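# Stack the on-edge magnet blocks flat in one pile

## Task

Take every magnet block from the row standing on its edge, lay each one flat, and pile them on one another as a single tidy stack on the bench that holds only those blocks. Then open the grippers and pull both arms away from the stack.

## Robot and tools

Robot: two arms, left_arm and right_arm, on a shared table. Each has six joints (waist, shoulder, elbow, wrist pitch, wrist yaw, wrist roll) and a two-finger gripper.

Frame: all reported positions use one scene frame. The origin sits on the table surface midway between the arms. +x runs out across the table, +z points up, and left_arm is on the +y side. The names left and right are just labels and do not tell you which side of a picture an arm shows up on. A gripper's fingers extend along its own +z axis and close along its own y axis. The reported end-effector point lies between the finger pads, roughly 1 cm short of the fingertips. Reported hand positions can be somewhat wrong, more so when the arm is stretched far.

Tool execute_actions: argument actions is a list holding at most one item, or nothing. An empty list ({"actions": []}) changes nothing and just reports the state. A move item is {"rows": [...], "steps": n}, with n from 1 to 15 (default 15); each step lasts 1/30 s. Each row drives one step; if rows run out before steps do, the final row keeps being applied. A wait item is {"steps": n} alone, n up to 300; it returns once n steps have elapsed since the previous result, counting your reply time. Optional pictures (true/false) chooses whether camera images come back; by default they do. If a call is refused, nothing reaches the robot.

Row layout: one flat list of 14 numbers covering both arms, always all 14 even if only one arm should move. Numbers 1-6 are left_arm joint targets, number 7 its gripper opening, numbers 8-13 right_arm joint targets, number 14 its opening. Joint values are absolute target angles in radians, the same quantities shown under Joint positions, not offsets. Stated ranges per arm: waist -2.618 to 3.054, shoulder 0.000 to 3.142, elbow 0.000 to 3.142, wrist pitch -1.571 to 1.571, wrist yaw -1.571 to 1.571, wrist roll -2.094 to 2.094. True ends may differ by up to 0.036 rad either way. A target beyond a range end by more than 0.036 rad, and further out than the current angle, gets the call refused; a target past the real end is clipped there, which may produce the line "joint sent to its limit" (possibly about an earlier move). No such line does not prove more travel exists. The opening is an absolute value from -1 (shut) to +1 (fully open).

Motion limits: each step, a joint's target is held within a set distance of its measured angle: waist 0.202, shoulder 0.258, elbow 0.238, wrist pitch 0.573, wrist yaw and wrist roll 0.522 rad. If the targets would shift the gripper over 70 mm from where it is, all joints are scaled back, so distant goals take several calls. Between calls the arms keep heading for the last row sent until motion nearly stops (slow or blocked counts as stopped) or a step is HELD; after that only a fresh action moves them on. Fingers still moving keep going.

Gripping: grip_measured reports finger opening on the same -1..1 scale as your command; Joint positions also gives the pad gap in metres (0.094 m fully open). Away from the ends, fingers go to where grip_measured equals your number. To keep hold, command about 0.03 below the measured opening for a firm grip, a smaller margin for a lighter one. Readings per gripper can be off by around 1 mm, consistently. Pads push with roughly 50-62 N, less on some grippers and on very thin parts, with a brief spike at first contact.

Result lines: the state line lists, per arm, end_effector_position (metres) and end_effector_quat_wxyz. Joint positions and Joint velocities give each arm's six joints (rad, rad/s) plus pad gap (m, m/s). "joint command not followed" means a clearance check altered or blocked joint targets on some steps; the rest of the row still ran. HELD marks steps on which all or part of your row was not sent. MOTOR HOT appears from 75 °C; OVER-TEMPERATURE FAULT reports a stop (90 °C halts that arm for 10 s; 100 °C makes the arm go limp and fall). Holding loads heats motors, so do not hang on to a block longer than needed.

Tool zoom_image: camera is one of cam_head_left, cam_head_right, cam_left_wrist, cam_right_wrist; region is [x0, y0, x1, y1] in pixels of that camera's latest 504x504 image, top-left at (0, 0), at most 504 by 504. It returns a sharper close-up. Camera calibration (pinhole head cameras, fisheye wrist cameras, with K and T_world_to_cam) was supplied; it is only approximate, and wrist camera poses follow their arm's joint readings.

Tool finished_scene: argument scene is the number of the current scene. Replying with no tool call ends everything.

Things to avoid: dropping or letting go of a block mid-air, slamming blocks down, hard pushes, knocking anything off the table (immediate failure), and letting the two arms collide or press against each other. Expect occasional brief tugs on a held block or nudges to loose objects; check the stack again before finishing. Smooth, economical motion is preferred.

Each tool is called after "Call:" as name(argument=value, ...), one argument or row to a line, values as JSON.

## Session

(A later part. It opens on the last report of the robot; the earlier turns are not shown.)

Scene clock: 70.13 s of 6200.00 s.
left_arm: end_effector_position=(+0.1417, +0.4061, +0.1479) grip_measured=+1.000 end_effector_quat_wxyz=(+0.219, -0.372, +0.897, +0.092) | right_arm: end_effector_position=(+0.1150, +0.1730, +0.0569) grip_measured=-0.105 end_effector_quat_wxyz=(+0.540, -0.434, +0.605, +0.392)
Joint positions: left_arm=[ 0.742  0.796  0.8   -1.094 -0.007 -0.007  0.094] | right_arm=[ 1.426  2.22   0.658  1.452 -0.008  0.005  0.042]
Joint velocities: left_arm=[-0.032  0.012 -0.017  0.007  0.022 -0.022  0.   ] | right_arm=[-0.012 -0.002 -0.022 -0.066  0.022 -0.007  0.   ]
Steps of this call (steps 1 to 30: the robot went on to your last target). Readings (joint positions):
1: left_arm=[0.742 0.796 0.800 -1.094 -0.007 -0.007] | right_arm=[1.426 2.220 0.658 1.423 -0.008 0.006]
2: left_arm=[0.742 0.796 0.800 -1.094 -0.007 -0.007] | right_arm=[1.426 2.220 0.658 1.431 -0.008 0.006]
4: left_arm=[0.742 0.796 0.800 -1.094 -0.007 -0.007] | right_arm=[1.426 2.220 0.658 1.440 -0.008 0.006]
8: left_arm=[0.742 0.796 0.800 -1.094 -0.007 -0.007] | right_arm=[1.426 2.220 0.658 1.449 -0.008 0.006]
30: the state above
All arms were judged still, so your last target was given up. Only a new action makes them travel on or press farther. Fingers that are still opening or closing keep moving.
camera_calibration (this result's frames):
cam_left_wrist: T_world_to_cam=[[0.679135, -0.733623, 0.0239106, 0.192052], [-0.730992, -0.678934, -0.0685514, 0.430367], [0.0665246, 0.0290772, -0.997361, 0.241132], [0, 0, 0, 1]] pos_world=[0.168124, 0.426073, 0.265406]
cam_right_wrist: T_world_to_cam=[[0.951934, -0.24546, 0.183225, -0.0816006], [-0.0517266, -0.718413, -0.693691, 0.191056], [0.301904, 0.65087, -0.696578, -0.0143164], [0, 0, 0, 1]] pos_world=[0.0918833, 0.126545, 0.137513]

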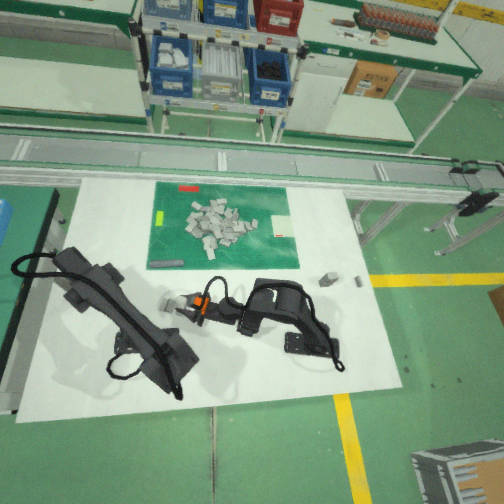

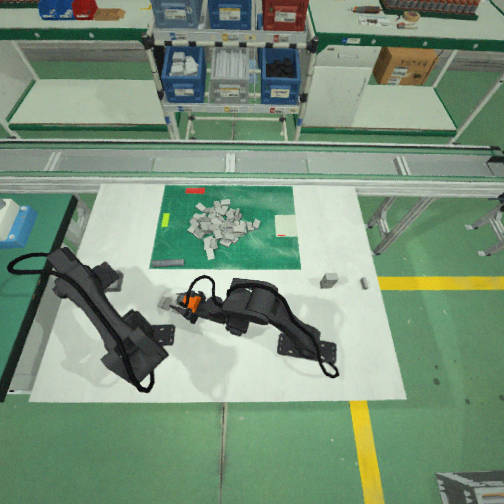

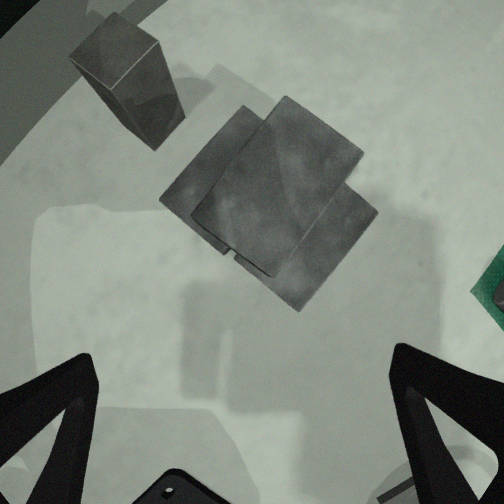

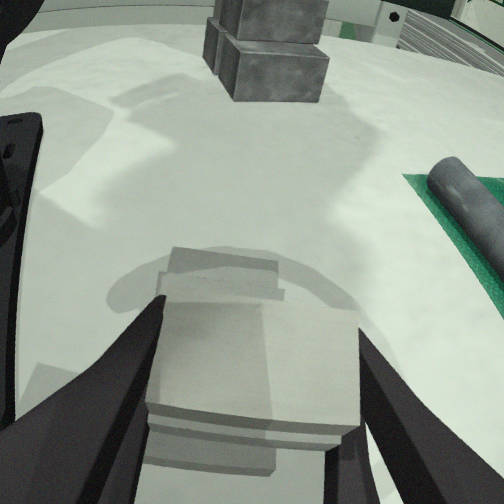

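Call:
execute_actions(
  actions=[
    {"rows":[[0.75,0.8,0.8,-1.1,0,0,1,1.445,2.2,0.62,1.55,0,0,-0.3]]},
  ],
  pictures=false,
)

Call:
execute_actions(
  actions=[
    {"rows":[[0.75,0.8,0.8,-1.1,0,0,1,1.445,2.27,0.62,1.57,0,0,-0.3]]},
  ],
)

Call:
execute_actions(
  actions=[
    {"rows":[[0.75,0.8,0.8,-1.1,0,0,1,1.445,2.27,0.62,1.57,0,0,1]]},
  ],
  pictures=false,
)

Call:
execute_actions(
  actions=[
    {"rows":[[0.75,0.8,0.8,-1.1,0,0,1,1.44,1.7,0.72,0.9,0,0,1]]},
  ],
  pictures=false,
)

Call:
execute_actions(
  actions=[
    {"rows":[[0.75,0.8,0.8,-1.1,0,0,1,1.44,1.7,0.72,0.6,0,0,1]]},
  ],
)

Call:
execute_actions(
  actions=[
    {"rows":[[0.75,0.8,0.8,-1.1,0,0,1,-0.6,1.5,1.4,-0.6,0,0.72,1]]},
  ],
  pictures=false,
)

Call:
execute_actions(
  actions=[
    {"steps":40},
  ],
  pictures=false,
)

Call:
execute_actions(
  actions=[
    {"rows":[[0.75,0.8,0.8,-1.1,0,0,1,-0.67,1.8,1.42,-1.19,0,0.66,1]]},
  ],
  pictures=false,
)

Call:
execute_actions(
  actions=[
    {"rows":[[0.75,0.8,0.8,-1.1,0,0,1,-0.67,1.9,1.24,-0.91,0,0.66,1]]},
  ],
  pictures=false,
)

Call:
execute_actions(
  actions=[
    {"steps":20},
  ],
)

Scene clock: 77.63 s of 6200.00 s.
left_arm: end_effector_position=(+0.1417, +0.4061, +0.1479) grip_measured=+1.000 end_effector_quat_wxyz=(+0.219, -0.372, +0.897, +0.092) | right_arm: end_effector_position=(+0.1080, +0.1682, +0.0599) grip_measured=-0.105 end_effector_quat_wxyz=(+0.543, -0.434, +0.598, +0.399)
Joint positions: left_arm=[ 0.742  0.796  0.8   -1.094 -0.007 -0.007  0.094] | right_arm=[ 1.436  2.22   0.628  1.501 -0.007  0.005  0.042]
Joint velocities: left_arm=[-0.002 -0.002  0.002 -0.081 -0.037 -0.022  0.   ] | right_arm=[ 0.007  0.002 -0.012  0.066 -0.037 -0.022  0.   ]
Steps of this call (steps 1 to 90: nothing new was sent; then 4.00 s passed at rest; steps 91 to 105: all 15 steps of this action). Readings (joint positions):
91: left_arm=[0.742 0.796 0.800 -1.094 -0.007 -0.007] | right_arm=[1.426 2.220 0.655 1.457 -0.008 0.005]
92: left_arm=[0.742 0.796 0.800 -1.094 -0.007 -0.007] | right_arm=[1.428 2.220 0.647 1.468 -0.007 0.005]
94: left_arm=[0.742 0.796 0.800 -1.094 -0.007 -0.007] | right_arm=[1.432 2.220 0.634 1.483 -0.007 0.005]
98: left_arm=[0.742 0.796 0.800 -1.094 -0.007 -0.007] | right_arm=[1.436 2.220 0.628 1.492 -0.007 0.005]
105: the state above

Scene clock: 78.13 s of 6200.00 s.
left_arm: end_effector_position=(+0.1417, +0.4061, +0.1479) grip_measured=+1.000 end_effector_quat_wxyz=(+0.219, -0.372, +0.897, +0.092) | right_arm: end_effector_position=(+0.1070, +0.1652, +0.0398) grip_measured=-0.105 end_effector_quat_wxyz=(+0.532, -0.441, +0.608, +0.391)
Joint positions: left_arm=[ 0.742  0.796  0.8   -1.094 -0.007 -0.007  0.094] | right_arm=[ 1.436  2.271  0.628  1.514 -0.007  0.005  0.042]
Joint velocities: left_arm=[ 0.002  0.002  0.017 -0.037  0.037 -0.022  0.   ] | right_arm=[ 0.007  0.007 -0.017 -0.081 -0.007  0.007 -0.   ]
joint sent to its limit (right arm) — the command would take joint 4 (wrist pitch) past its upper limit, so that joint was sent only as far as its limit.
Steps of this call (steps 1 to 15: all 15 steps of this action). Readings (joint positions):
1: left_arm=[0.742 0.796 0.800 -1.094 -0.007 -0.007] | right_arm=[1.436 2.225 0.628 1.506 -0.007 0.005]
2: left_arm=[0.742 0.796 0.800 -1.094 -0.007 -0.007] | right_arm=[1.436 2.234 0.628 1.517 -0.007 0.005]
4: left_arm=[0.742 0.796 0.800 -1.094 -0.007 -0.007] | right_arm=[1.436 2.254 0.628 1.520 -0.007 0.005]
8: left_arm=[0.742 0.796 0.800 -1.094 -0.007 -0.007] | right_arm=[1.436 2.271 0.628 1.513 -0.007 0.005]
15: the state above
camera_calibration (this result's frames):
cam_left_wrist: T_world_to_cam=[[0.679135, -0.733623, 0.0239106, 0.192052], [-0.730992, -0.678934, -0.0685514, 0.430367], [0.0665246, 0.0290772, -0.997361, 0.241132], [0, 0, 0, 1]] pos_world=[0.168124, 0.426073, 0.265406]
cam_right_wrist: T_world_to_cam=[[0.95532, -0.232687, 0.182266, -0.0752786], [-0.0482698, -0.731192, -0.680462, 0.174358], [0.291606, 0.641261, -0.709753, -0.0154966], [0, 0, 0, 1]] pos_world=[0.0848503, 0.11991, 0.121366]

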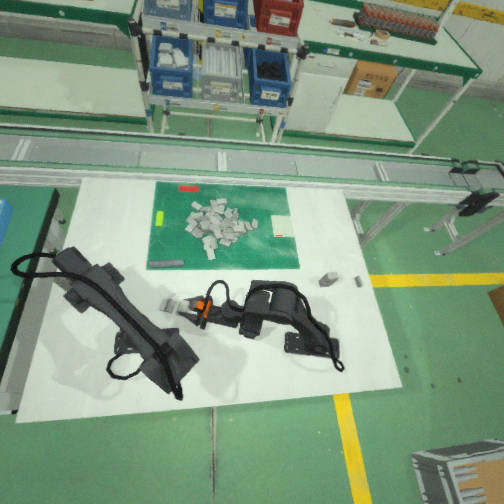

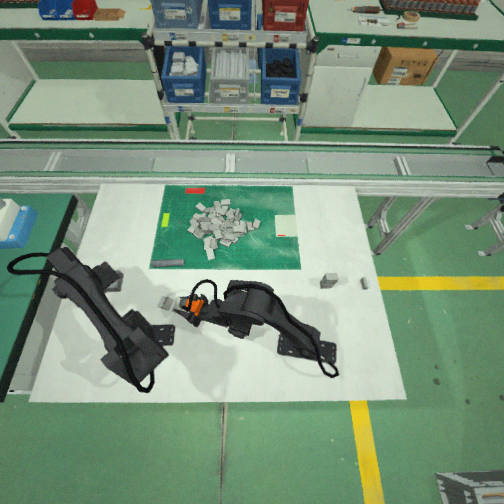

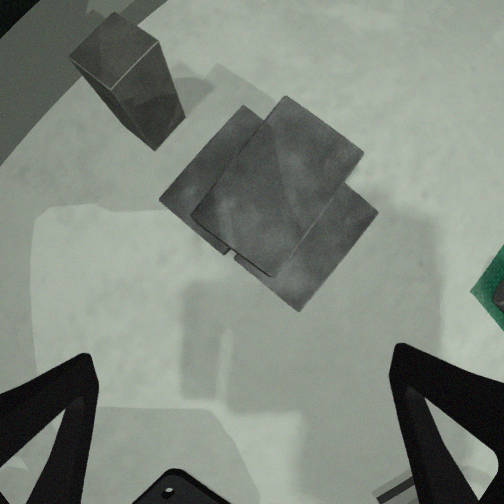

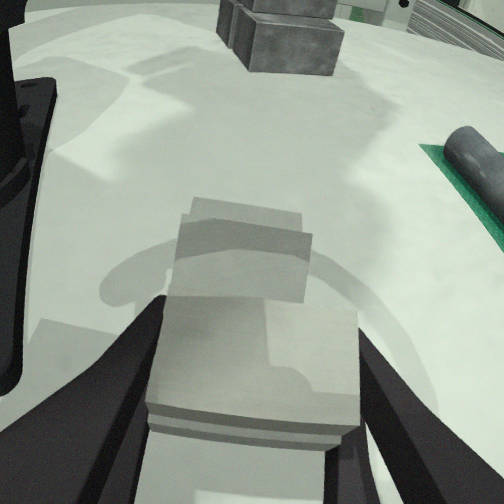

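Scene clock: 78.63 s of 6200.00 s.
left_arm: end_effector_position=(+0.1417, +0.4061, +0.1479) grip_measured=+1.000 end_effector_quat_wxyz=(+0.219, -0.372, +0.897, +0.092) | right_arm: end_effector_position=(+0.1074, +0.1662, +0.0496) grip_measured=+1.000 end_effector_quat_wxyz=(+0.544, -0.433, +0.597, +0.399)
Joint positions: left_arm=[ 0.742  0.796  0.8   -1.094 -0.007 -0.007  0.094] | right_arm=[ 1.436  2.271  0.628  1.553 -0.007  0.005  0.094]
Joint velocities: left_arm=[ 0.017 -0.017 -0.007  0.007 -0.066  0.007  0.   ] | right_arm=[-0.022  0.002 -0.022  0.051 -0.007 -0.037  0.   ]
joint sent to its limit (right arm) — the command would take joint 4 (wrist pitch) past its upper limit, so that joint was sent only as far as its limit.
Steps of this call (steps 1 to 15: all 15 steps of this action). Readings (joint positions):
1: left_arm=[0.742 0.796 0.800 -1.094 -0.007 -0.007] | right_arm=[1.436 2.271 0.628 1.515 -0.007 0.005]
2: left_arm=[0.742 0.796 0.800 -1.094 -0.007 -0.007] | right_arm=[1.436 2.271 0.628 1.521 -0.007 0.005]
4: left_arm=[0.742 0.796 0.800 -1.094 -0.007 -0.007] | right_arm=[1.436 2.271 0.628 1.535 -0.007 0.005]
8: left_arm=[0.742 0.796 0.800 -1.094 -0.007 -0.007] | right_arm=[1.436 2.271 0.628 1.548 -0.007 0.005]
15: the state above

Scene clock: 79.13 s of 6200.00 s.
left_arm: end_effector_position=(+0.1417, +0.4061, +0.1479) grip_measured=+1.000 end_effector_quat_wxyz=(+0.219, -0.372, +0.897, +0.092) | right_arm: end_effector_position=(+0.1105, +0.1756, +0.2215) grip_measured=+1.000 end_effector_quat_wxyz=(+0.576, -0.411, +0.566, +0.422)
Joint positions: left_arm=[ 0.742  0.796  0.8   -1.094 -0.007 -0.007  0.094] | right_arm=[ 1.436  1.684  0.734  0.971 -0.007  0.004  0.094]
Joint velocities: left_arm=[-0.017 -0.002  0.002 -0.066 -0.022 -0.037  0.   ] | right_arm=[-0.017  0.139  0.007 -0.432 -0.007  0.007  0.   ]
Steps of this call (steps 1 to 15: all 15 steps of this action). Readings (joint positions):
1: left_arm=[0.742 0.796 0.800 -1.094 -0.007 -0.007] | right_arm=[1.436 2.239 0.634 1.482 -0.007 0.005]
2: left_arm=[0.742 0.796 0.800 -1.094 -0.007 -0.007] | right_arm=[1.436 2.175 0.644 1.333 -0.007 0.004]
4: left_arm=[0.742 0.796 0.800 -1.094 -0.007 -0.007] | right_arm=[1.436 2.026 0.672 1.140 -0.007 0.004]
8: left_arm=[0.742 0.796 0.800 -1.094 -0.007 -0.007] | right_arm=[1.436 1.743 0.711 1.024 -0.007 0.004]
15: the state above

Scene clock: 79.63 s of 6200.00 s.
left_arm: end_effector_position=(+0.1417, +0.4061, +0.1479) grip_measured=+1.000 end_effector_quat_wxyz=(+0.219, -0.372, +0.897, +0.092) | right_arm: end_effector_position=(+0.1064, +0.1633, +0.1317) grip_measured=+1.000 end_effector_quat_wxyz=(+0.466, -0.479, +0.661, +0.343)
Joint positions: left_arm=[ 0.742  0.796  0.8   -1.094 -0.007 -0.007  0.094] | right_arm=[ 1.436  1.696  0.734  0.625 -0.007  0.004  0.094]
Joint velocities: left_arm=[-0.002 -0.002  0.002 -0.007 -0.007 -0.081  0.   ] | right_arm=[-0.017 -0.017 -0.007 -0.11   0.007  0.022  0.   ]
Steps of this call (steps 1 to 15: all 15 steps of this action). Readings (joint positions):
1: left_arm=[0.742 0.796 0.800 -1.094 -0.007 -0.007] | right_arm=[1.436 1.686 0.734 0.931 -0.007 0.004]
2: left_arm=[0.742 0.796 0.800 -1.094 -0.007 -0.007] | right_arm=[1.436 1.686 0.734 0.879 -0.007 0.004]
4: left_arm=[0.742 0.796 0.800 -1.094 -0.007 -0.007] | right_arm=[1.436 1.691 0.734 0.776 -0.007 0.004]
8: left_arm=[0.742 0.796 0.800 -1.094 -0.007 -0.007] | right_arm=[1.436 1.696 0.734 0.668 -0.007 0.004]
15: the state above
camera_calibration (this result's frames):
cam_left_wrist: T_world_to_cam=[[0.679135, -0.733623, 0.0239106, 0.192052], [-0.730992, -0.678934, -0.0685514, 0.430367], [0.0665246, 0.0290772, -0.997361, 0.241132], [0, 0, 0, 1]] pos_world=[0.168124, 0.426073, 0.265406]
cam_right_wrist: T_world_to_cam=[[0.966518, -0.198388, 0.162741, -0.0961019], [-0.0870744, -0.85017, -0.519257, 0.237834], [0.241372, 0.487701, -0.83898, 0.0985748], [0, 0, 0, 1]] pos_world=[0.0898002, 0.135059, 0.221839]

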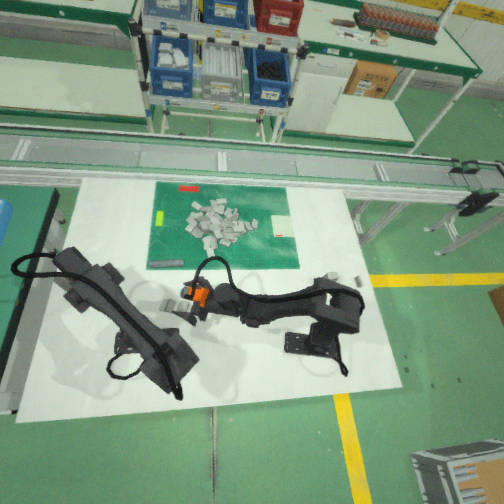

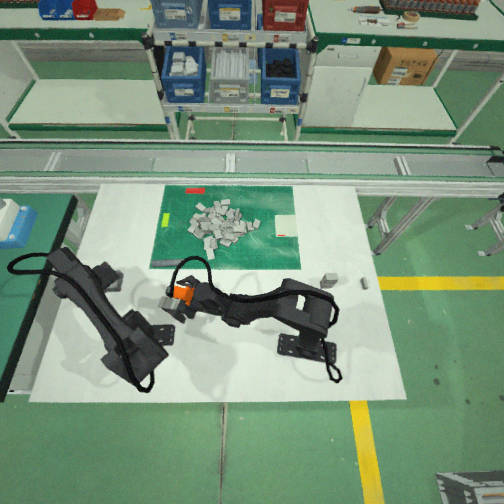

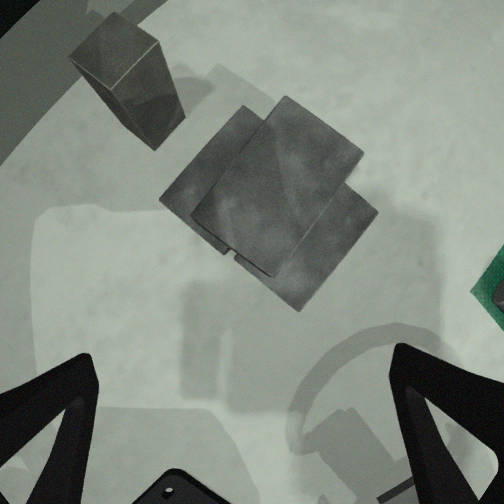

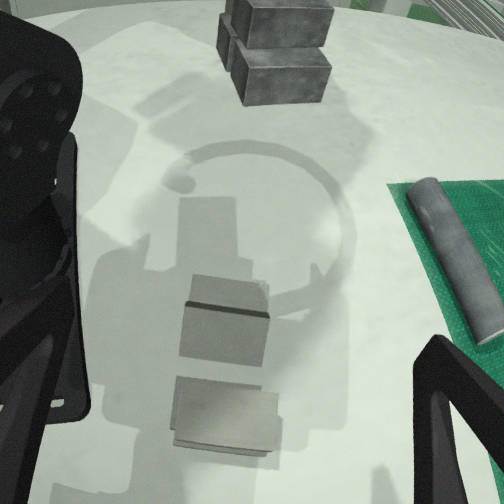

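Scene clock: 80.13 s of 6200.00 s.
left_arm: end_effector_position=(+0.1417, +0.4061, +0.1479) grip_measured=+1.000 end_effector_quat_wxyz=(+0.219, -0.372, +0.897, +0.092) | right_arm: end_effector_position=(+0.3604, -0.0332, +0.2971) grip_measured=+1.000 end_effector_quat_wxyz=(+0.428, +0.028, +0.852, +0.299)
Joint positions: left_arm=[ 0.742  0.796  0.8   -1.094 -0.007 -0.007  0.094] | right_arm=[ 0.747  1.51   1.381 -0.342 -0.011  0.636  0.094]
Joint velocities: left_arm=[ 0.007 -0.012  0.007 -0.051 -0.037  0.022  0.   ] | right_arm=[-1.585 -0.149  0.266 -0.901 -0.007  0.344  0.   ]
Steps of this call (steps 1 to 15: all 15 steps of this action). Readings (joint positions):
1: left_arm=[0.742 0.796 0.800 -1.094 -0.007 -0.007] | right_arm=[1.425 1.684 0.751 0.569 -0.014 0.048]
2: left_arm=[0.742 0.796 0.800 -1.094 -0.007 -0.007] | right_arm=[1.401 1.665 0.784 0.472 -0.020 0.112]
4: left_arm=[0.742 0.796 0.800 -1.094 -0.007 -0.007] | right_arm=[1.321 1.619 0.871 0.310 -0.020 0.243]
8: left_arm=[0.742 0.796 0.800 -1.094 -0.007 -0.007] | right_arm=[1.126 1.553 1.099 0.008 -0.017 0.460]
15: the state above

Scene clock: 81.47 s of 6200.00 s.
left_arm: end_effector_position=(+0.1417, +0.4061, +0.1479) grip_measured=+1.000 end_effector_quat_wxyz=(+0.219, -0.372, +0.897, +0.092) | right_arm: end_effector_position=(+0.2711, -0.6058, +0.2529) grip_measured=+1.000 end_effector_quat_wxyz=(+0.421, +0.623, +0.659, -0.018)
Joint positions: left_arm=[ 0.742  0.796  0.8   -1.094 -0.007 -0.007  0.094] | right_arm=[-0.608  1.506  1.389 -0.584  0.007  0.72   0.094]
Joint velocities: left_arm=[-0.007 -0.002 -0.042 -0.037  0.007 -0.007  0.   ] | right_arm=[ 0.002 -0.007  0.012  0.037  0.125  0.051  0.   ]
Steps of this call (steps 1 to 40: the robot went on to your last target). Readings (joint positions):
1: left_arm=[0.742 0.796 0.800 -1.094 -0.007 -0.007] | right_arm=[0.690 1.507 1.387 -0.370 -0.010 0.648]
2: left_arm=[0.742 0.796 0.800 -1.094 -0.007 -0.007] | right_arm=[0.633 1.506 1.389 -0.394 -0.009 0.659]
4: left_arm=[0.742 0.796 0.800 -1.094 -0.007 -0.007] | right_arm=[0.518 1.506 1.389 -0.446 -0.009 0.677]
8: left_arm=[0.742 0.796 0.800 -1.094 -0.007 -0.007] | right_arm=[0.274 1.506 1.389 -0.516 -0.007 0.698]
40: the state above

Scene clock: 81.97 s of 6200.00 s.
left_arm: end_effector_position=(+0.1417, +0.4061, +0.1479) grip_measured=+1.000 end_effector_quat_wxyz=(+0.219, -0.372, +0.897, +0.092) | right_arm: end_effector_position=(+0.1836, -0.5435, +0.0823) grip_measured=+1.000 end_effector_quat_wxyz=(+0.008, +0.688, +0.726, -0.004)
Joint positions: left_arm=[ 0.742  0.796  0.8   -1.094 -0.007 -0.007  0.094] | right_arm=[-0.663  1.821  1.407 -1.139  0.006  0.671  0.094]
Joint velocities: left_arm=[ 0.007  0.007 -0.002 -0.051  0.007 -0.066  0.   ] | right_arm=[ 0.002 -0.115  0.002 -0.374  0.051 -0.022  0.   ]
Steps of this call (steps 1 to 15: all 15 steps of this action). Readings (joint positions):
1: left_arm=[0.742 0.796 0.800 -1.094 -0.007 -0.007] | right_arm=[-0.610 1.517 1.395 -0.607 0.007 0.717]
2: left_arm=[0.742 0.796 0.800 -1.094 -0.007 -0.007] | right_arm=[-0.613 1.535 1.408 -0.645 0.006 0.713]
4: left_arm=[0.742 0.796 0.800 -1.094 -0.007 -0.007] | right_arm=[-0.625 1.593 1.417 -0.719 0.006 0.706]
8: left_arm=[0.742 0.796 0.800 -1.094 -0.007 -0.007] | right_arm=[-0.649 1.746 1.417 -0.919 0.006 0.688]
15: the state above

Scene clock: 82.47 s of 6200.00 s.
left_arm: end_effector_position=(+0.1417, +0.4061, +0.1479) grip_measured=+1.000 end_effector_quat_wxyz=(+0.219, -0.372, +0.897, +0.092) | right_arm: end_effector_position=(+0.1810, -0.5425, +0.0207) grip_measured=+1.000 end_effector_quat_wxyz=(-0.001, +0.688, +0.725, -0.001)
Joint positions: left_arm=[ 0.742  0.796  0.8   -1.094 -0.007 -0.007  0.094] | right_arm=[-0.669  1.895  1.249 -0.925  0.003  0.666  0.094]
Joint velocities: left_arm=[-0.002 -0.022 -0.027 -0.022  0.051 -0.022  0.   ] | right_arm=[ 0.002 -0.002 -0.012  0.066  0.007 -0.081  0.   ]
Steps of this call (steps 1 to 15: all 15 steps of this action). Readings (joint positions):
1: left_arm=[0.742 0.796 0.800 -1.094 -0.007 -0.007] | right_arm=[-0.663 1.821 1.386 -1.116 0.006 0.670]
2: left_arm=[0.742 0.796 0.800 -1.094 -0.007 -0.007] | right_arm=[-0.663 1.821 1.352 -1.065 0.006 0.669]
4: left_arm=[0.742 0.796 0.800 -1.094 -0.007 -0.007] | right_arm=[-0.663 1.858 1.289 -1.005 0.006 0.667]
8: left_arm=[0.742 0.796 0.800 -1.094 -0.007 -0.007] | right_arm=[-0.669 1.895 1.249 -0.958 0.003 0.668]
15: the state above

Scene clock: 83.13 s of 6200.00 s.
left_arm: end_effector_position=(+0.1417, +0.4061, +0.1479) grip_measured=+1.000 end_effector_quat_wxyz=(+0.219, -0.372, +0.897, +0.092) | right_arm: end_effector_position=(+0.1820, -0.5436, +0.0207) grip_measured=+1.000 end_effector_quat_wxyz=(+0.002, +0.688, +0.726, -0.001)
Joint positions: left_arm=[ 0.742  0.796  0.8   -1.094 -0.007 -0.007  0.094] | right_arm=[-0.669  1.895  1.249 -0.919  0.003  0.666  0.094]
Joint velocities: left_arm=[ 0.007 -0.027  0.012 -0.051 -0.081  0.007  0.   ] | right_arm=[ 0.002 -0.002 -0.002 -0.007 -0.037 -0.022  0.   ]
Steps of this call (steps 1 to 15: the robot went on to your last target; steps 16 to 20: nothing new was sent). Readings (joint positions):
1: left_arm=[0.742 0.796 0.800 -1.094 -0.007 -0.007] | right_arm=[-0.669 1.895 1.249 -0.923 0.003 0.666]
2: left_arm=[0.742 0.796 0.800 -1.094 -0.007 -0.007] | right_arm=[-0.669 1.895 1.249 -0.923 0.003 0.666]
4: left_arm=[0.742 0.796 0.800 -1.094 -0.007 -0.007] | right_arm=[-0.669 1.895 1.249 -0.921 0.003 0.666]
8: left_arm=[0.742 0.796 0.800 -1.094 -0.007 -0.007] | right_arm=[-0.669 1.895 1.249 -0.920 0.003 0.666]
20: the state above
All arms were judged still, so your last target was given up. Only a new action makes them travel on or press farther. Fingers that are still opening or closing keep moving.
camera_calibration (this result's frames):
cam_left_wrist: T_world_to_cam=[[0.679135, -0.733623, 0.0239106, 0.192052], [-0.730992, -0.678934, -0.0685514, 0.430367], [0.0665246, 0.0290772, -0.997361, 0.241132], [0, 0, 0, 1]] pos_world=[0.168124, 0.426073, 0.265406]
cam_right_wrist: T_world_to_cam=[[-0.967831, -0.24738, -0.0458889, 0.0383725], [-0.222807, 0.757971, 0.613055, 0.461254], [-0.116875, 0.603558, -0.788706, 0.459079], [0, 0, 0, 1]] pos_world=[0.193564, -0.617206, 0.0810648]

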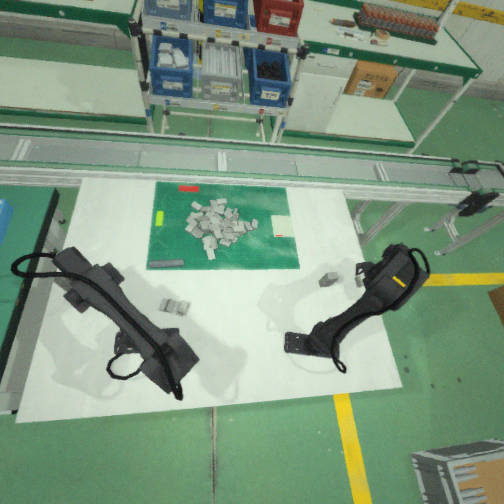

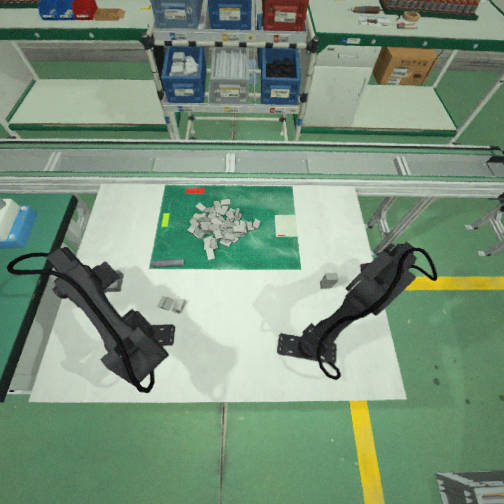

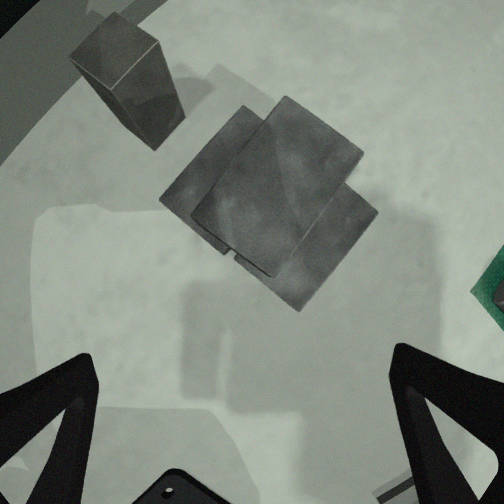

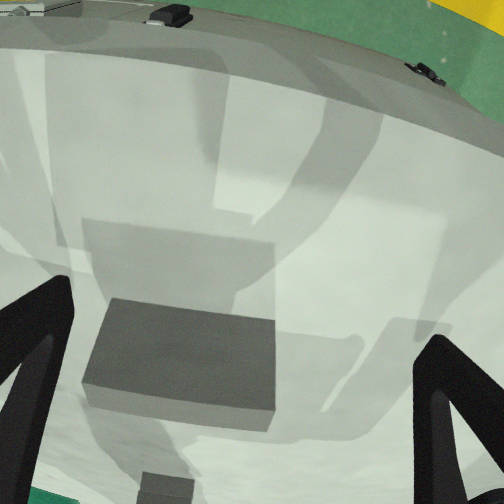

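Call:
execute_actions(
  actions=[
    {"rows":[[0.75,0.8,0.8,-1.1,0,0,1,-0.645,1.91,1.22,-0.89,0,0.68,1]]},
  ],
  pictures=false,
)

Call:
execute_actions(
  actions=[
    {"rows":[[0.75,0.8,0.8,-1.1,0,0,1,-0.645,1.91,1.22,-0.89,0,0.68,-0.3]]},
  ],
  pictures=false,
)

Call:
execute_actions(
  actions=[
    {"rows":[[0.75,0.8,0.8,-1.1,0,0,1,-0.6,1.6,1.42,-1.19,0,0.68,-0.3]]},
  ],
  pictures=false,
)

Call:
execute_actions(
  actions=[
    {"rows":[[0.75,0.8,0.8,-1.1,0,0,1,1.44,1.6,1.0,0.6,0,0,-0.3]]},
  ],
  pictures=false,
)

Call:
execute_actions(
  actions=[
    {"steps":50},
  ],
  pictures=false,
)

Call:
execute_actions(
  actions=[
    {"rows":[[0.75,0.8,0.8,-1.1,0,0,1,1.44,2.12,0.63,1.5,0,0,-0.3]]},
  ],
  pictures=false,
)

Call:
execute_actions(
  actions=[
    {"steps":30},
  ],
)

Scene clock: 93.53 s of 6200.00 s.
left_arm: end_effector_position=(+0.1417, +0.4061, +0.1479) grip_measured=+1.000 end_effector_quat_wxyz=(+0.219, -0.372, +0.897, +0.092) | right_arm: end_effector_position=(+0.1857, -0.5397, +0.0172) grip_measured=+1.000 end_effector_quat_wxyz=(+0.005, +0.685, +0.728, -0.002)
Joint positions: left_arm=[ 0.742  0.796  0.8   -1.094 -0.007 -0.007  0.094] | right_arm=[-0.653  1.895  1.234 -0.899  0.003  0.674  0.094]
Joint velocities: left_arm=[-0.002  0.012  0.007 -0.037 -0.007 -0.007  0.   ] | right_arm=[-0.007  0.007  0.007  0.007 -0.051 -0.037  0.   ]
Steps of this call (steps 1 to 90: nothing new was sent; then 6.90 s passed at rest; steps 91 to 105: all 15 steps of this action). Readings (joint positions):
91: left_arm=[0.742 0.796 0.800 -1.094 -0.007 -0.007] | right_arm=[-0.668 1.895 1.247 -0.916 0.003 0.667]
92: left_arm=[0.742 0.796 0.800 -1.094 -0.007 -0.007] | right_arm=[-0.666 1.895 1.244 -0.911 0.003 0.669]
94: left_arm=[0.742 0.796 0.800 -1.094 -0.007 -0.007] | right_arm=[-0.658 1.895 1.237 -0.906 0.003 0.671]
98: left_arm=[0.742 0.796 0.800 -1.094 -0.007 -0.007] | right_arm=[-0.653 1.895 1.234 -0.904 0.003 0.673]
105: the state above

Scene clock: 94.03 s of 6200.00 s.
left_arm: end_effector_position=(+0.1417, +0.4061, +0.1479) grip_measured=+1.000 end_effector_quat_wxyz=(+0.219, -0.372, +0.897, +0.092) | right_arm: end_effector_position=(+0.1867, -0.5405, +0.0172) grip_measured=-0.108 end_effector_quat_wxyz=(+0.007, +0.686, +0.728, -0.001)
Joint positions: left_arm=[ 0.742  0.796  0.8   -1.094 -0.007 -0.007  0.094] | right_arm=[-0.653  1.895  1.234 -0.894  0.001  0.675  0.042]
Joint velocities: left_arm=[-0.012  0.012 -0.007  0.037  0.007  0.007  0.   ] | right_arm=[-0.022  0.002 -0.007 -0.007 -0.007 -0.081  0.   ]
Steps of this call (steps 1 to 15: all 15 steps of this action). Readings (joint positions):
1: left_arm=[0.742 0.796 0.800 -1.094 -0.007 -0.007] | right_arm=[-0.653 1.895 1.234 -0.899 0.003 0.674]
2: left_arm=[0.742 0.796 0.800 -1.094 -0.007 -0.007] | right_arm=[-0.653 1.895 1.234 -0.899 0.003 0.674]
4: left_arm=[0.742 0.796 0.800 -1.094 -0.007 -0.007] | right_arm=[-0.653 1.895 1.234 -0.897 0.001 0.675]
8: left_arm=[0.742 0.796 0.800 -1.094 -0.007 -0.007] | right_arm=[-0.653 1.895 1.234 -0.894 0.001 0.675]
15: the state above

Scene clock: 94.53 s of 6200.00 s.
left_arm: end_effector_position=(+0.1417, +0.4061, +0.1479) grip_measured=+1.000 end_effector_quat_wxyz=(+0.219, -0.372, +0.897, +0.092) | right_arm: end_effector_position=(+0.1984, -0.5301, +0.1617) grip_measured=-0.108 end_effector_quat_wxyz=(+0.126, +0.664, +0.737, -0.008)
Joint positions: left_arm=[ 0.742  0.796  0.8   -1.094 -0.007 -0.007  0.094] | right_arm=[-0.607  1.589  1.427 -1.155  0.001  0.675  0.042]
Joint velocities: left_arm=[ 0.007  0.022  0.007 -0.007  0.022 -0.007  0.   ] | right_arm=[ 0.007  0.12   0.002 -0.315  0.037  0.051 -0.001]
Steps of this call (steps 1 to 15: all 15 steps of this action). Readings (joint positions):
1: left_arm=[0.742 0.796 0.800 -1.094 -0.007 -0.007] | right_arm=[-0.652 1.887 1.242 -0.910 0.001 0.675]
2: left_arm=[0.742 0.796 0.800 -1.094 -0.007 -0.007] | right_arm=[-0.648 1.870 1.255 -0.945 0.001 0.675]
4: left_arm=[0.742 0.796 0.800 -1.094 -0.007 -0.007] | right_arm=[-0.637 1.802 1.290 -1.003 0.001 0.675]
8: left_arm=[0.742 0.796 0.800 -1.094 -0.007 -0.007] | right_arm=[-0.613 1.642 1.388 -1.088 0.001 0.675]
15: the state above

Scene clock: 95.03 s of 6200.00 s.
left_arm: end_effector_position=(+0.1417, +0.4061, +0.1479) grip_measured=+1.000 end_effector_quat_wxyz=(+0.219, -0.372, +0.897, +0.092) | right_arm: end_effector_position=(+0.4002, -0.3576, +0.1138) grip_measured=-0.108 end_effector_quat_wxyz=(+0.387, +0.117, +0.914, -0.013)
Joint positions: left_arm=[ 0.742  0.796  0.8   -1.094 -0.007 -0.007  0.094] | right_arm=[ 0.032  1.625  1.001 -0.151  0.007  0.1    0.042]
Joint velocities: left_arm=[-0.017  0.007 -0.012 -0.007 -0.022  0.022  0.   ] | right_arm=[ 1.013  0.012 -0.002  1.663  0.081 -0.256 -0.001]
Steps of this call (steps 1 to 15: all 15 steps of this action). Readings (joint positions):
1: left_arm=[0.742 0.796 0.800 -1.094 -0.007 -0.007] | right_arm=[-0.594 1.587 1.399 -1.114 0.009 0.626]
2: left_arm=[0.742 0.796 0.800 -1.094 -0.007 -0.007] | right_arm=[-0.564 1.579 1.348 -1.025 0.017 0.554]
4: left_arm=[0.742 0.796 0.800 -1.094 -0.007 -0.007] | right_arm=[-0.473 1.582 1.238 -0.851 0.017 0.415]
8: left_arm=[0.742 0.796 0.800 -1.094 -0.007 -0.007] | right_arm=[-0.259 1.609 1.043 -0.537 0.012 0.219]
15: the state above

Scene clock: 96.70 s of 6200.00 s.
left_arm: end_effector_position=(+0.1417, +0.4061, +0.1479) grip_measured=+1.000 end_effector_quat_wxyz=(+0.219, -0.372, +0.897, +0.092) | right_arm: end_effector_position=(+0.1135, +0.2026, +0.2756) grip_measured=-0.108 end_effector_quat_wxyz=(+0.554, -0.429, +0.583, +0.411)
Joint positions: left_arm=[ 0.742  0.796  0.8   -1.094 -0.007 -0.007  0.094] | right_arm=[ 1.446  1.625  1.001  0.575 -0.009  0.004  0.042]
Joint velocities: left_arm=[-0.002 -0.012  0.012  0.007 -0.037  0.037  0.   ] | right_arm=[ 0.007 -0.007  0.022 -0.022 -0.095 -0.066 -0.   ]
Steps of this call (steps 1 to 50: the robot went on to your last target). Readings (joint positions):
1: left_arm=[0.742 0.796 0.800 -1.094 -0.007 -0.007] | right_arm=[0.068 1.625 1.001 -0.095 0.007 0.090]
2: left_arm=[0.742 0.796 0.800 -1.094 -0.007 -0.007] | right_arm=[0.104 1.625 1.001 -0.040 0.007 0.082]
4: left_arm=[0.742 0.796 0.800 -1.094 -0.007 -0.007] | right_arm=[0.176 1.625 1.001 0.069 0.007 0.068]
8: left_arm=[0.742 0.796 0.800 -1.094 -0.007 -0.007] | right_arm=[0.326 1.625 1.001 0.263 0.007 0.046]
50: the state above

Scene clock: 97.20 s of 6200.00 s.
left_arm: end_effector_position=(+0.1417, +0.4061, +0.1479) grip_measured=+1.000 end_effector_quat_wxyz=(+0.219, -0.372, +0.897, +0.092) | right_arm: end_effector_position=(+0.1036, +0.1707, +0.0764) grip_measured=-0.108 end_effector_quat_wxyz=(+0.543, -0.440, +0.594, +0.398)
Joint positions: left_arm=[ 0.742  0.796  0.8   -1.094 -0.007 -0.007  0.094] | right_arm=[ 1.446  2.141  0.624  1.424 -0.007 -0.005  0.042]
Joint velocities: left_arm=[-0.002 -0.007 -0.007 -0.007 -0.007  0.066  0.   ] | right_arm=[-0.017  0.002 -0.017  0.344 -0.022  0.051  0.   ]
Steps of this call (steps 1 to 15: all 15 steps of this action). Readings (joint positions):
1: left_arm=[0.742 0.796 0.800 -1.094 -0.007 -0.007] | right_arm=[1.446 1.642 0.981 0.635 -0.009 0.004]
2: left_arm=[0.742 0.796 0.800 -1.094 -0.007 -0.007] | right_arm=[1.446 1.671 0.949 0.750 -0.009 0.004]
4: left_arm=[0.742 0.796 0.800 -1.094 -0.007 -0.007] | right_arm=[1.446 1.765 0.867 0.944 -0.009 0.004]
8: left_arm=[0.742 0.796 0.800 -1.094 -0.007 -0.007] | right_arm=[1.446 2.039 0.688 1.230 -0.009 0.004]
15: the state above

Scene clock: 98.20 s of 6200.00 s.
left_arm: end_effector_position=(+0.1417, +0.4061, +0.1479) grip_measured=+1.000 end_effector_quat_wxyz=(+0.219, -0.372, +0.897, +0.092) | right_arm: end_effector_position=(+0.1039, +0.1716, +0.0890) grip_measured=-0.108 end_effector_quat_wxyz=(+0.558, -0.430, +0.580, +0.409)
Joint positions: left_arm=[ 0.742  0.796  0.8   -1.094 -0.007 -0.007  0.094] | right_arm=[ 1.446  2.141  0.624  1.475 -0.007 -0.005  0.042]
Joint velocities: left_arm=[-0.002 -0.017 -0.032 -0.037 -0.022 -0.051  0.   ] | right_arm=[ 0.007 -0.007  0.007  0.037  0.022  0.022  0.001]
Steps of this call (steps 1 to 30: the robot went on to your last target). Readings (joint positions):
1: left_arm=[0.742 0.796 0.800 -1.094 -0.007 -0.007] | right_arm=[1.446 2.141 0.624 1.437 -0.007 -0.005]
2: left_arm=[0.742 0.796 0.800 -1.094 -0.007 -0.007] | right_arm=[1.446 2.141 0.624 1.446 -0.007 -0.005]
4: left_arm=[0.742 0.796 0.800 -1.094 -0.007 -0.007] | right_arm=[1.446 2.141 0.624 1.458 -0.007 -0.005]
8: left_arm=[0.742 0.796 0.800 -1.094 -0.007 -0.007] | right_arm=[1.446 2.141 0.624 1.470 -0.007 -0.005]
30: the state above
All arms were judged still, so your last target was given up. Only a new action makes them travel on or press farther. Fingers that are still opening or closing keep moving.
camera_calibration (this result's frames):
cam_left_wrist: T_world_to_cam=[[0.679135, -0.733623, 0.0239106, 0.192052], [-0.730992, -0.678934, -0.0685514, 0.430367], [0.0665246, 0.0290772, -0.997361, 0.241132], [0, 0, 0, 1]] pos_world=[0.168124, 0.426073, 0.265406]
cam_right_wrist: T_world_to_cam=[[0.950968, -0.237275, 0.198396, -0.0799597], [-0.0144049, -0.674738, -0.737917, 0.204301], [0.308954, 0.698878, -0.645072, -0.00116603], [0, 0, 0, 1]] pos_world=[0.0793423, 0.119692, 0.165869]

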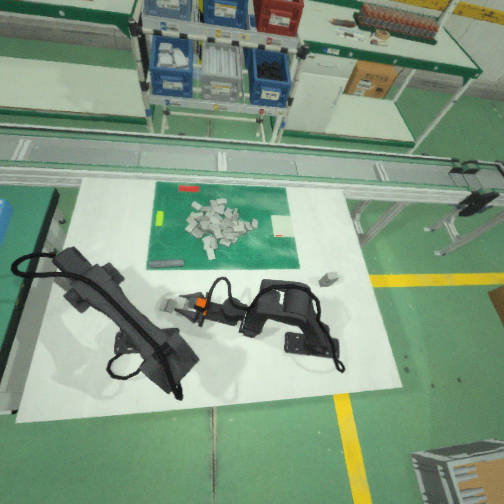

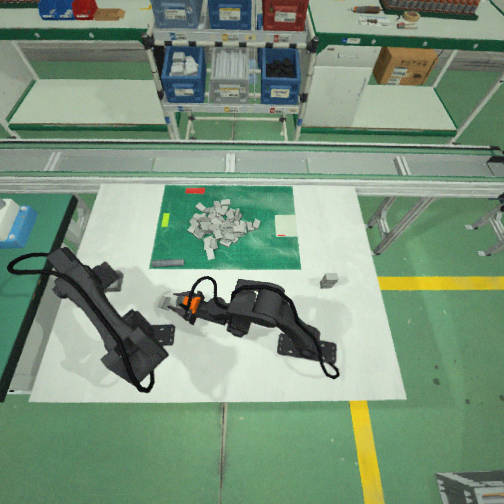

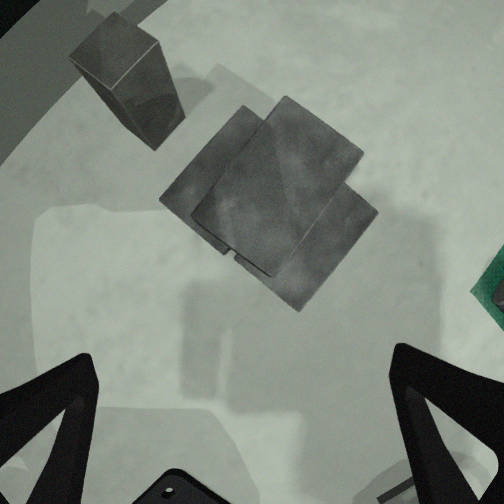

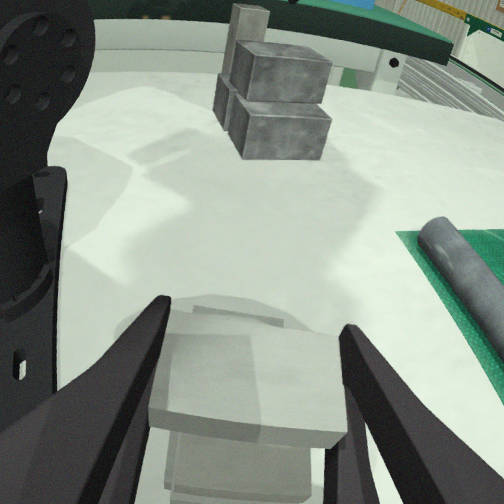

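Call:
execute_actions(
  actions=[
    {"rows":[[0.75,0.8,0.8,-1.1,0,0,1,1.44,2.225,0.62,1.56,0,0,-0.3]]},
  ],
  pictures=false,
)

Call:
execute_actions(
  actions=[
    {"rows":[[0.75,0.8,0.8,-1.1,0,0,1,1.44,2.225,0.62,1.56,0,0,1]]},
  ],
  pictures=false,
)

Call:
execute_actions(
  actions=[
    {"rows":[[0.75,0.8,0.8,-1.1,0,0,1,1.44,1.7,0.72,0.9,0,0,1]]},
  ],
  pictures=false,
)

Call:
execute_actions(
  actions=[
    {"rows":[[0.75,0.8,0.8,-1.1,0,0,1,0,0.8,0.8,0,0,0,1]]},
  ],
  pictures=false,
)

Call:
execute_actions(
  actions=[
    {"rows":[[-0.74,1.06,0.72,-1.23,0,1.16,1,0,0.8,0.8,0,0,0,1]]},
  ],
  pictures=false,
)

Call:
execute_actions(
  actions=[
    {"steps":50},
  ],
)

Scene clock: 103.80 s of 6200.00 s.
left_arm: end_effector_position=(+0.1417, +0.4061, +0.1479) grip_measured=+1.000 end_effector_quat_wxyz=(+0.219, -0.372, +0.897, +0.092) | right_arm: end_effector_position=(+0.1030, +0.1689, +0.0637) grip_measured=-0.108 end_effector_quat_wxyz=(+0.549, -0.436, +0.588, +0.403)
Joint positions: left_arm=[ 0.742  0.796  0.8   -1.094 -0.007 -0.007  0.094] | right_arm=[ 1.446  2.225  0.624  1.53  -0.007 -0.005  0.042]
Joint velocities: left_arm=[ 0.017  0.002  0.007 -0.037 -0.022  0.007  0.   ] | right_arm=[ 0.007 -0.017 -0.017 -0.007 -0.037 -0.022  0.   ]
joint sent to its limit (right arm) — the command would take joint 4 (wrist pitch) past its upper limit, so that joint was sent only as far as its limit.
Steps of this call (steps 1 to 90: nothing new was sent; then 2.10 s passed at rest; steps 91 to 105: all 15 steps of this action). Readings (joint positions):
91: left_arm=[0.742 0.796 0.800 -1.094 -0.007 -0.007] | right_arm=[1.446 2.150 0.624 1.487 -0.007 -0.005]
92: left_arm=[0.742 0.796 0.800 -1.094 -0.007 -0.007] | right_arm=[1.446 2.166 0.624 1.511 -0.007 -0.005]
94: left_arm=[0.742 0.796 0.800 -1.094 -0.007 -0.007] | right_arm=[1.446 2.199 0.624 1.523 -0.007 -0.005]
98: left_arm=[0.742 0.796 0.800 -1.094 -0.007 -0.007] | right_arm=[1.446 2.225 0.624 1.520 -0.007 -0.005]
105: the state above

Scene clock: 104.30 s of 6200.00 s.
left_arm: end_effector_position=(+0.1417, +0.4061, +0.1479) grip_measured=+1.000 end_effector_quat_wxyz=(+0.219, -0.372, +0.897, +0.092) | right_arm: end_effector_position=(+0.1032, +0.1692, +0.0695) grip_measured=+1.000 end_effector_quat_wxyz=(+0.556, -0.431, +0.581, +0.408)
Joint positions: left_arm=[ 0.742  0.796  0.8   -1.094 -0.007 -0.007  0.094] | right_arm=[ 1.446  2.225  0.624  1.554 -0.007 -0.005  0.094]
Joint velocities: left_arm=[ 0.032  0.012  0.002 -0.037 -0.066  0.007  0.   ] | right_arm=[-0.017 -0.002 -0.002 -0.051 -0.051  0.066  0.   ]
joint sent to its limit (right arm) — the command would take joint 4 (wrist pitch) past its upper limit, so that joint was sent only as far as its limit.
Steps of this call (steps 1 to 15: all 15 steps of this action). Readings (joint positions):
1: left_arm=[0.742 0.796 0.800 -1.094 -0.007 -0.007] | right_arm=[1.446 2.225 0.624 1.531 -0.007 -0.005]
2: left_arm=[0.742 0.796 0.800 -1.094 -0.007 -0.007] | right_arm=[1.446 2.225 0.624 1.535 -0.007 -0.005]
4: left_arm=[0.742 0.796 0.800 -1.094 -0.007 -0.007] | right_arm=[1.446 2.225 0.624 1.543 -0.007 -0.005]
8: left_arm=[0.742 0.796 0.800 -1.094 -0.007 -0.007] | right_arm=[1.446 2.225 0.624 1.551 -0.007 -0.005]
15: the state above

Scene clock: 104.80 s of 6200.00 s.
left_arm: end_effector_position=(+0.1417, +0.4061, +0.1479) grip_measured=+1.000 end_effector_quat_wxyz=(+0.219, -0.372, +0.897, +0.092) | right_arm: end_effector_position=(+0.1057, +0.1774, +0.2189) grip_measured=+1.000 end_effector_quat_wxyz=(+0.574, -0.419, +0.564, +0.421)
Joint positions: left_arm=[ 0.742  0.796  0.8   -1.094 -0.007 -0.007  0.094] | right_arm=[ 1.446  1.687  0.734  0.965 -0.007 -0.005  0.094]
Joint velocities: left_arm=[-0.007 -0.007  0.002 -0.037 -0.022 -0.066  0.   ] | right_arm=[ 0.012  0.129 -0.002 -0.359  0.037 -0.007  0.   ]
Steps of this call (steps 1 to 15: all 15 steps of this action). Readings (joint positions):
1: left_arm=[0.742 0.796 0.800 -1.094 -0.007 -0.007] | right_arm=[1.446 2.193 0.630 1.482 -0.007 -0.005]
2: left_arm=[0.742 0.796 0.800 -1.094 -0.007 -0.007] | right_arm=[1.446 2.130 0.642 1.333 -0.007 -0.005]
4: left_arm=[0.742 0.796 0.800 -1.094 -0.007 -0.007] | right_arm=[1.446 1.981 0.671 1.140 -0.007 -0.005]
8: left_arm=[0.742 0.796 0.800 -1.094 -0.007 -0.007] | right_arm=[1.446 1.718 0.716 1.034 -0.007 -0.005]
15: the state above

Scene clock: 105.30 s of 6200.00 s.
left_arm: end_effector_position=(+0.1417, +0.4061, +0.1479) grip_measured=+1.000 end_effector_quat_wxyz=(+0.219, -0.372, +0.897, +0.092) | right_arm: end_effector_position=(+0.2639, -0.1327, +0.3736) grip_measured=+1.000 end_effector_quat_wxyz=(+0.706, -0.164, +0.668, +0.170)
Joint positions: left_arm=[ 0.742  0.796  0.8   -1.094 -0.007 -0.007  0.094] | right_arm=[ 0.656  0.851  0.783  0.121 -0.004 -0.005  0.094]
Joint velocities: left_arm=[ 0.007 -0.012  0.007  0.007 -0.022 -0.037  0.   ] | right_arm=[-2.127 -1.204  0.173 -0.388 -0.007  0.007  0.   ]
Steps of this call (steps 1 to 15: all 15 steps of this action). Readings (joint positions):
1: left_arm=[0.742 0.796 0.800 -1.094 -0.007 -0.007] | right_arm=[1.432 1.668 0.738 0.899 -0.016 -0.005]
2: left_arm=[0.742 0.796 0.800 -1.094 -0.007 -0.007] | right_arm=[1.401 1.624 0.738 0.787 -0.023 -0.005]
4: left_arm=[0.742 0.796 0.800 -1.094 -0.007 -0.007] | right_arm=[1.301 1.512 0.746 0.604 -0.022 -0.005]
8: left_arm=[0.742 0.796 0.800 -1.094 -0.007 -0.007] | right_arm=[1.075 1.264 0.770 0.327 -0.012 -0.005]
15: the state above

Scene clock: 105.80 s of 6200.00 s.
left_arm: end_effector_position=(+0.1444, +0.2326, +0.0687) grip_measured=+1.000 end_effector_quat_wxyz=(-0.004, +0.617, +0.787, +0.002) | right_arm: end_effector_position=(+0.2829, -0.3492, +0.3753) grip_measured=+1.000 end_effector_quat_wxyz=(+0.713, +0.064, +0.695, -0.068)
Joint positions: left_arm=[-0.297  1.083  0.705 -1.199 -0.006  1.067  0.094] | right_arm=[ 0.005  0.796  0.801  0.021  0.01  -0.004  0.094]
Joint velocities: left_arm=[-2.117 -0.007 -0.007 -0.051  0.022  0.549  0.   ] | right_arm=[-0.012  0.007 -0.007  0.081  0.051  0.007  0.   ]
Steps of this call (steps 1 to 15: all 15 steps of this action). Readings (joint positions):
1: left_arm=[0.715 0.820 0.797 -1.106 -0.019 0.060] | right_arm=[0.582 0.819 0.790 0.111 -0.002 -0.005]
2: left_arm=[0.644 0.876 0.792 -1.118 -0.021 0.159] | right_arm=[0.509 0.801 0.796 0.107 -0.001 -0.004]
4: left_arm=[0.501 1.014 0.754 -1.129 -0.015 0.353] | right_arm=[0.364 0.793 0.801 0.098 -0.001 -0.004]
8: left_arm=[0.211 1.089 0.705 -1.181 -0.008 0.742] | right_arm=[0.083 0.796 0.801 0.044 0.002 -0.004]
15: the state above

Scene clock: 107.47 s of 6200.00 s.
left_arm: end_effector_position=(+0.1126, +0.1786, +0.0688) grip_measured=+1.000 end_effector_quat_wxyz=(-0.011, +0.798, +0.603, -0.003) | right_arm: end_effector_position=(+0.2829, -0.3492, +0.3744) grip_measured=+1.000 end_effector_quat_wxyz=(+0.712, +0.064, +0.696, -0.068)
Joint positions: left_arm=[-0.731  1.083  0.705 -1.215  0.     1.151  0.094] | right_arm=[ 0.005  0.796  0.801  0.018  0.01  -0.004  0.094]
Joint velocities: left_arm=[-0.002  0.002 -0.002 -0.007 -0.095 -0.007  0.   ] | right_arm=[ 0.017 -0.007 -0.002  0.007 -0.007  0.022  0.   ]
Steps of this call (steps 1 to 30: the robot went on to your last target; steps 31 to 50: nothing new was sent). Readings (joint positions):
1: left_arm=[-0.369 1.083 0.705 -1.199 -0.006 1.084] | right_arm=[0.005 0.796 0.801 0.020 0.010 -0.004]
2: left_arm=[-0.441 1.083 0.705 -1.200 -0.006 1.097] | right_arm=[0.005 0.796 0.801 0.020 0.010 -0.004]
4: left_arm=[-0.586 1.083 0.705 -1.200 -0.006 1.117] | right_arm=[0.005 0.796 0.801 0.019 0.010 -0.004]
8: left_arm=[-0.729 1.083 0.705 -1.207 0.000 1.139] | right_arm=[0.005 0.796 0.801 0.018 0.010 -0.004]
50: the state above
All arms were judged still, so your last target was given up. Only a new action makes them travel on or press farther. Fingers that are still opening or closing keep moving.
camera_calibration (this result's frames):
cam_left_wrist: T_world_to_cam=[[-0.95368, 0.294195, 0.062801, 0.0444153], [0.293604, 0.864822, 0.407282, -0.174682], [0.0655088, 0.406856, -0.911141, 0.0974337], [0, 0, 0, 1]] pos_world=[0.0872624, 0.0983604, 0.157131]
cam_right_wrist: T_world_to_cam=[[-0.141954, -0.969515, 0.199724, -0.377345], [-0.623214, -0.0692239, -0.778982, 0.465107], [0.76906, -0.23505, -0.594389, 0.01632], [0, 0, 0, 1]] pos_world=[0.223745, -0.329809, 0.447375]

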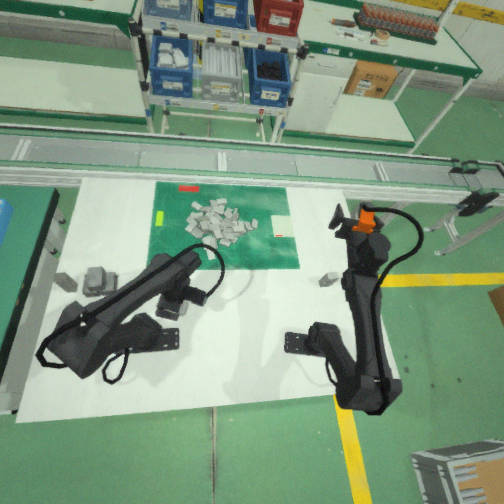

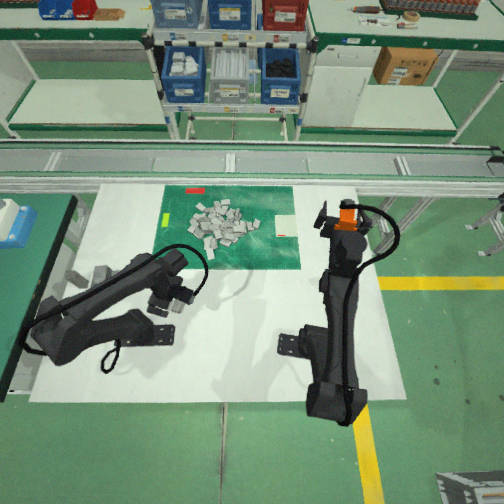

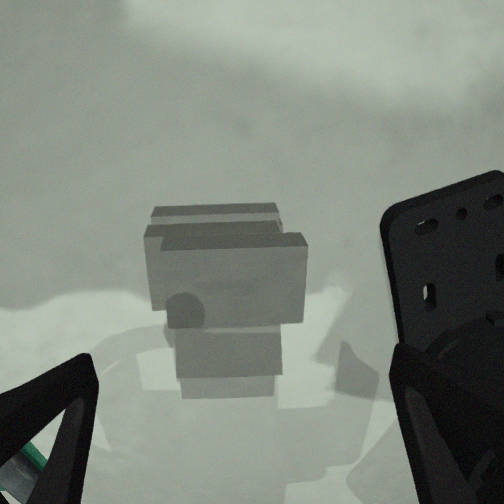

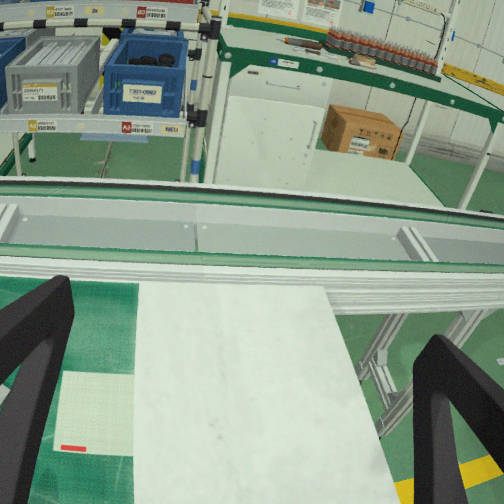

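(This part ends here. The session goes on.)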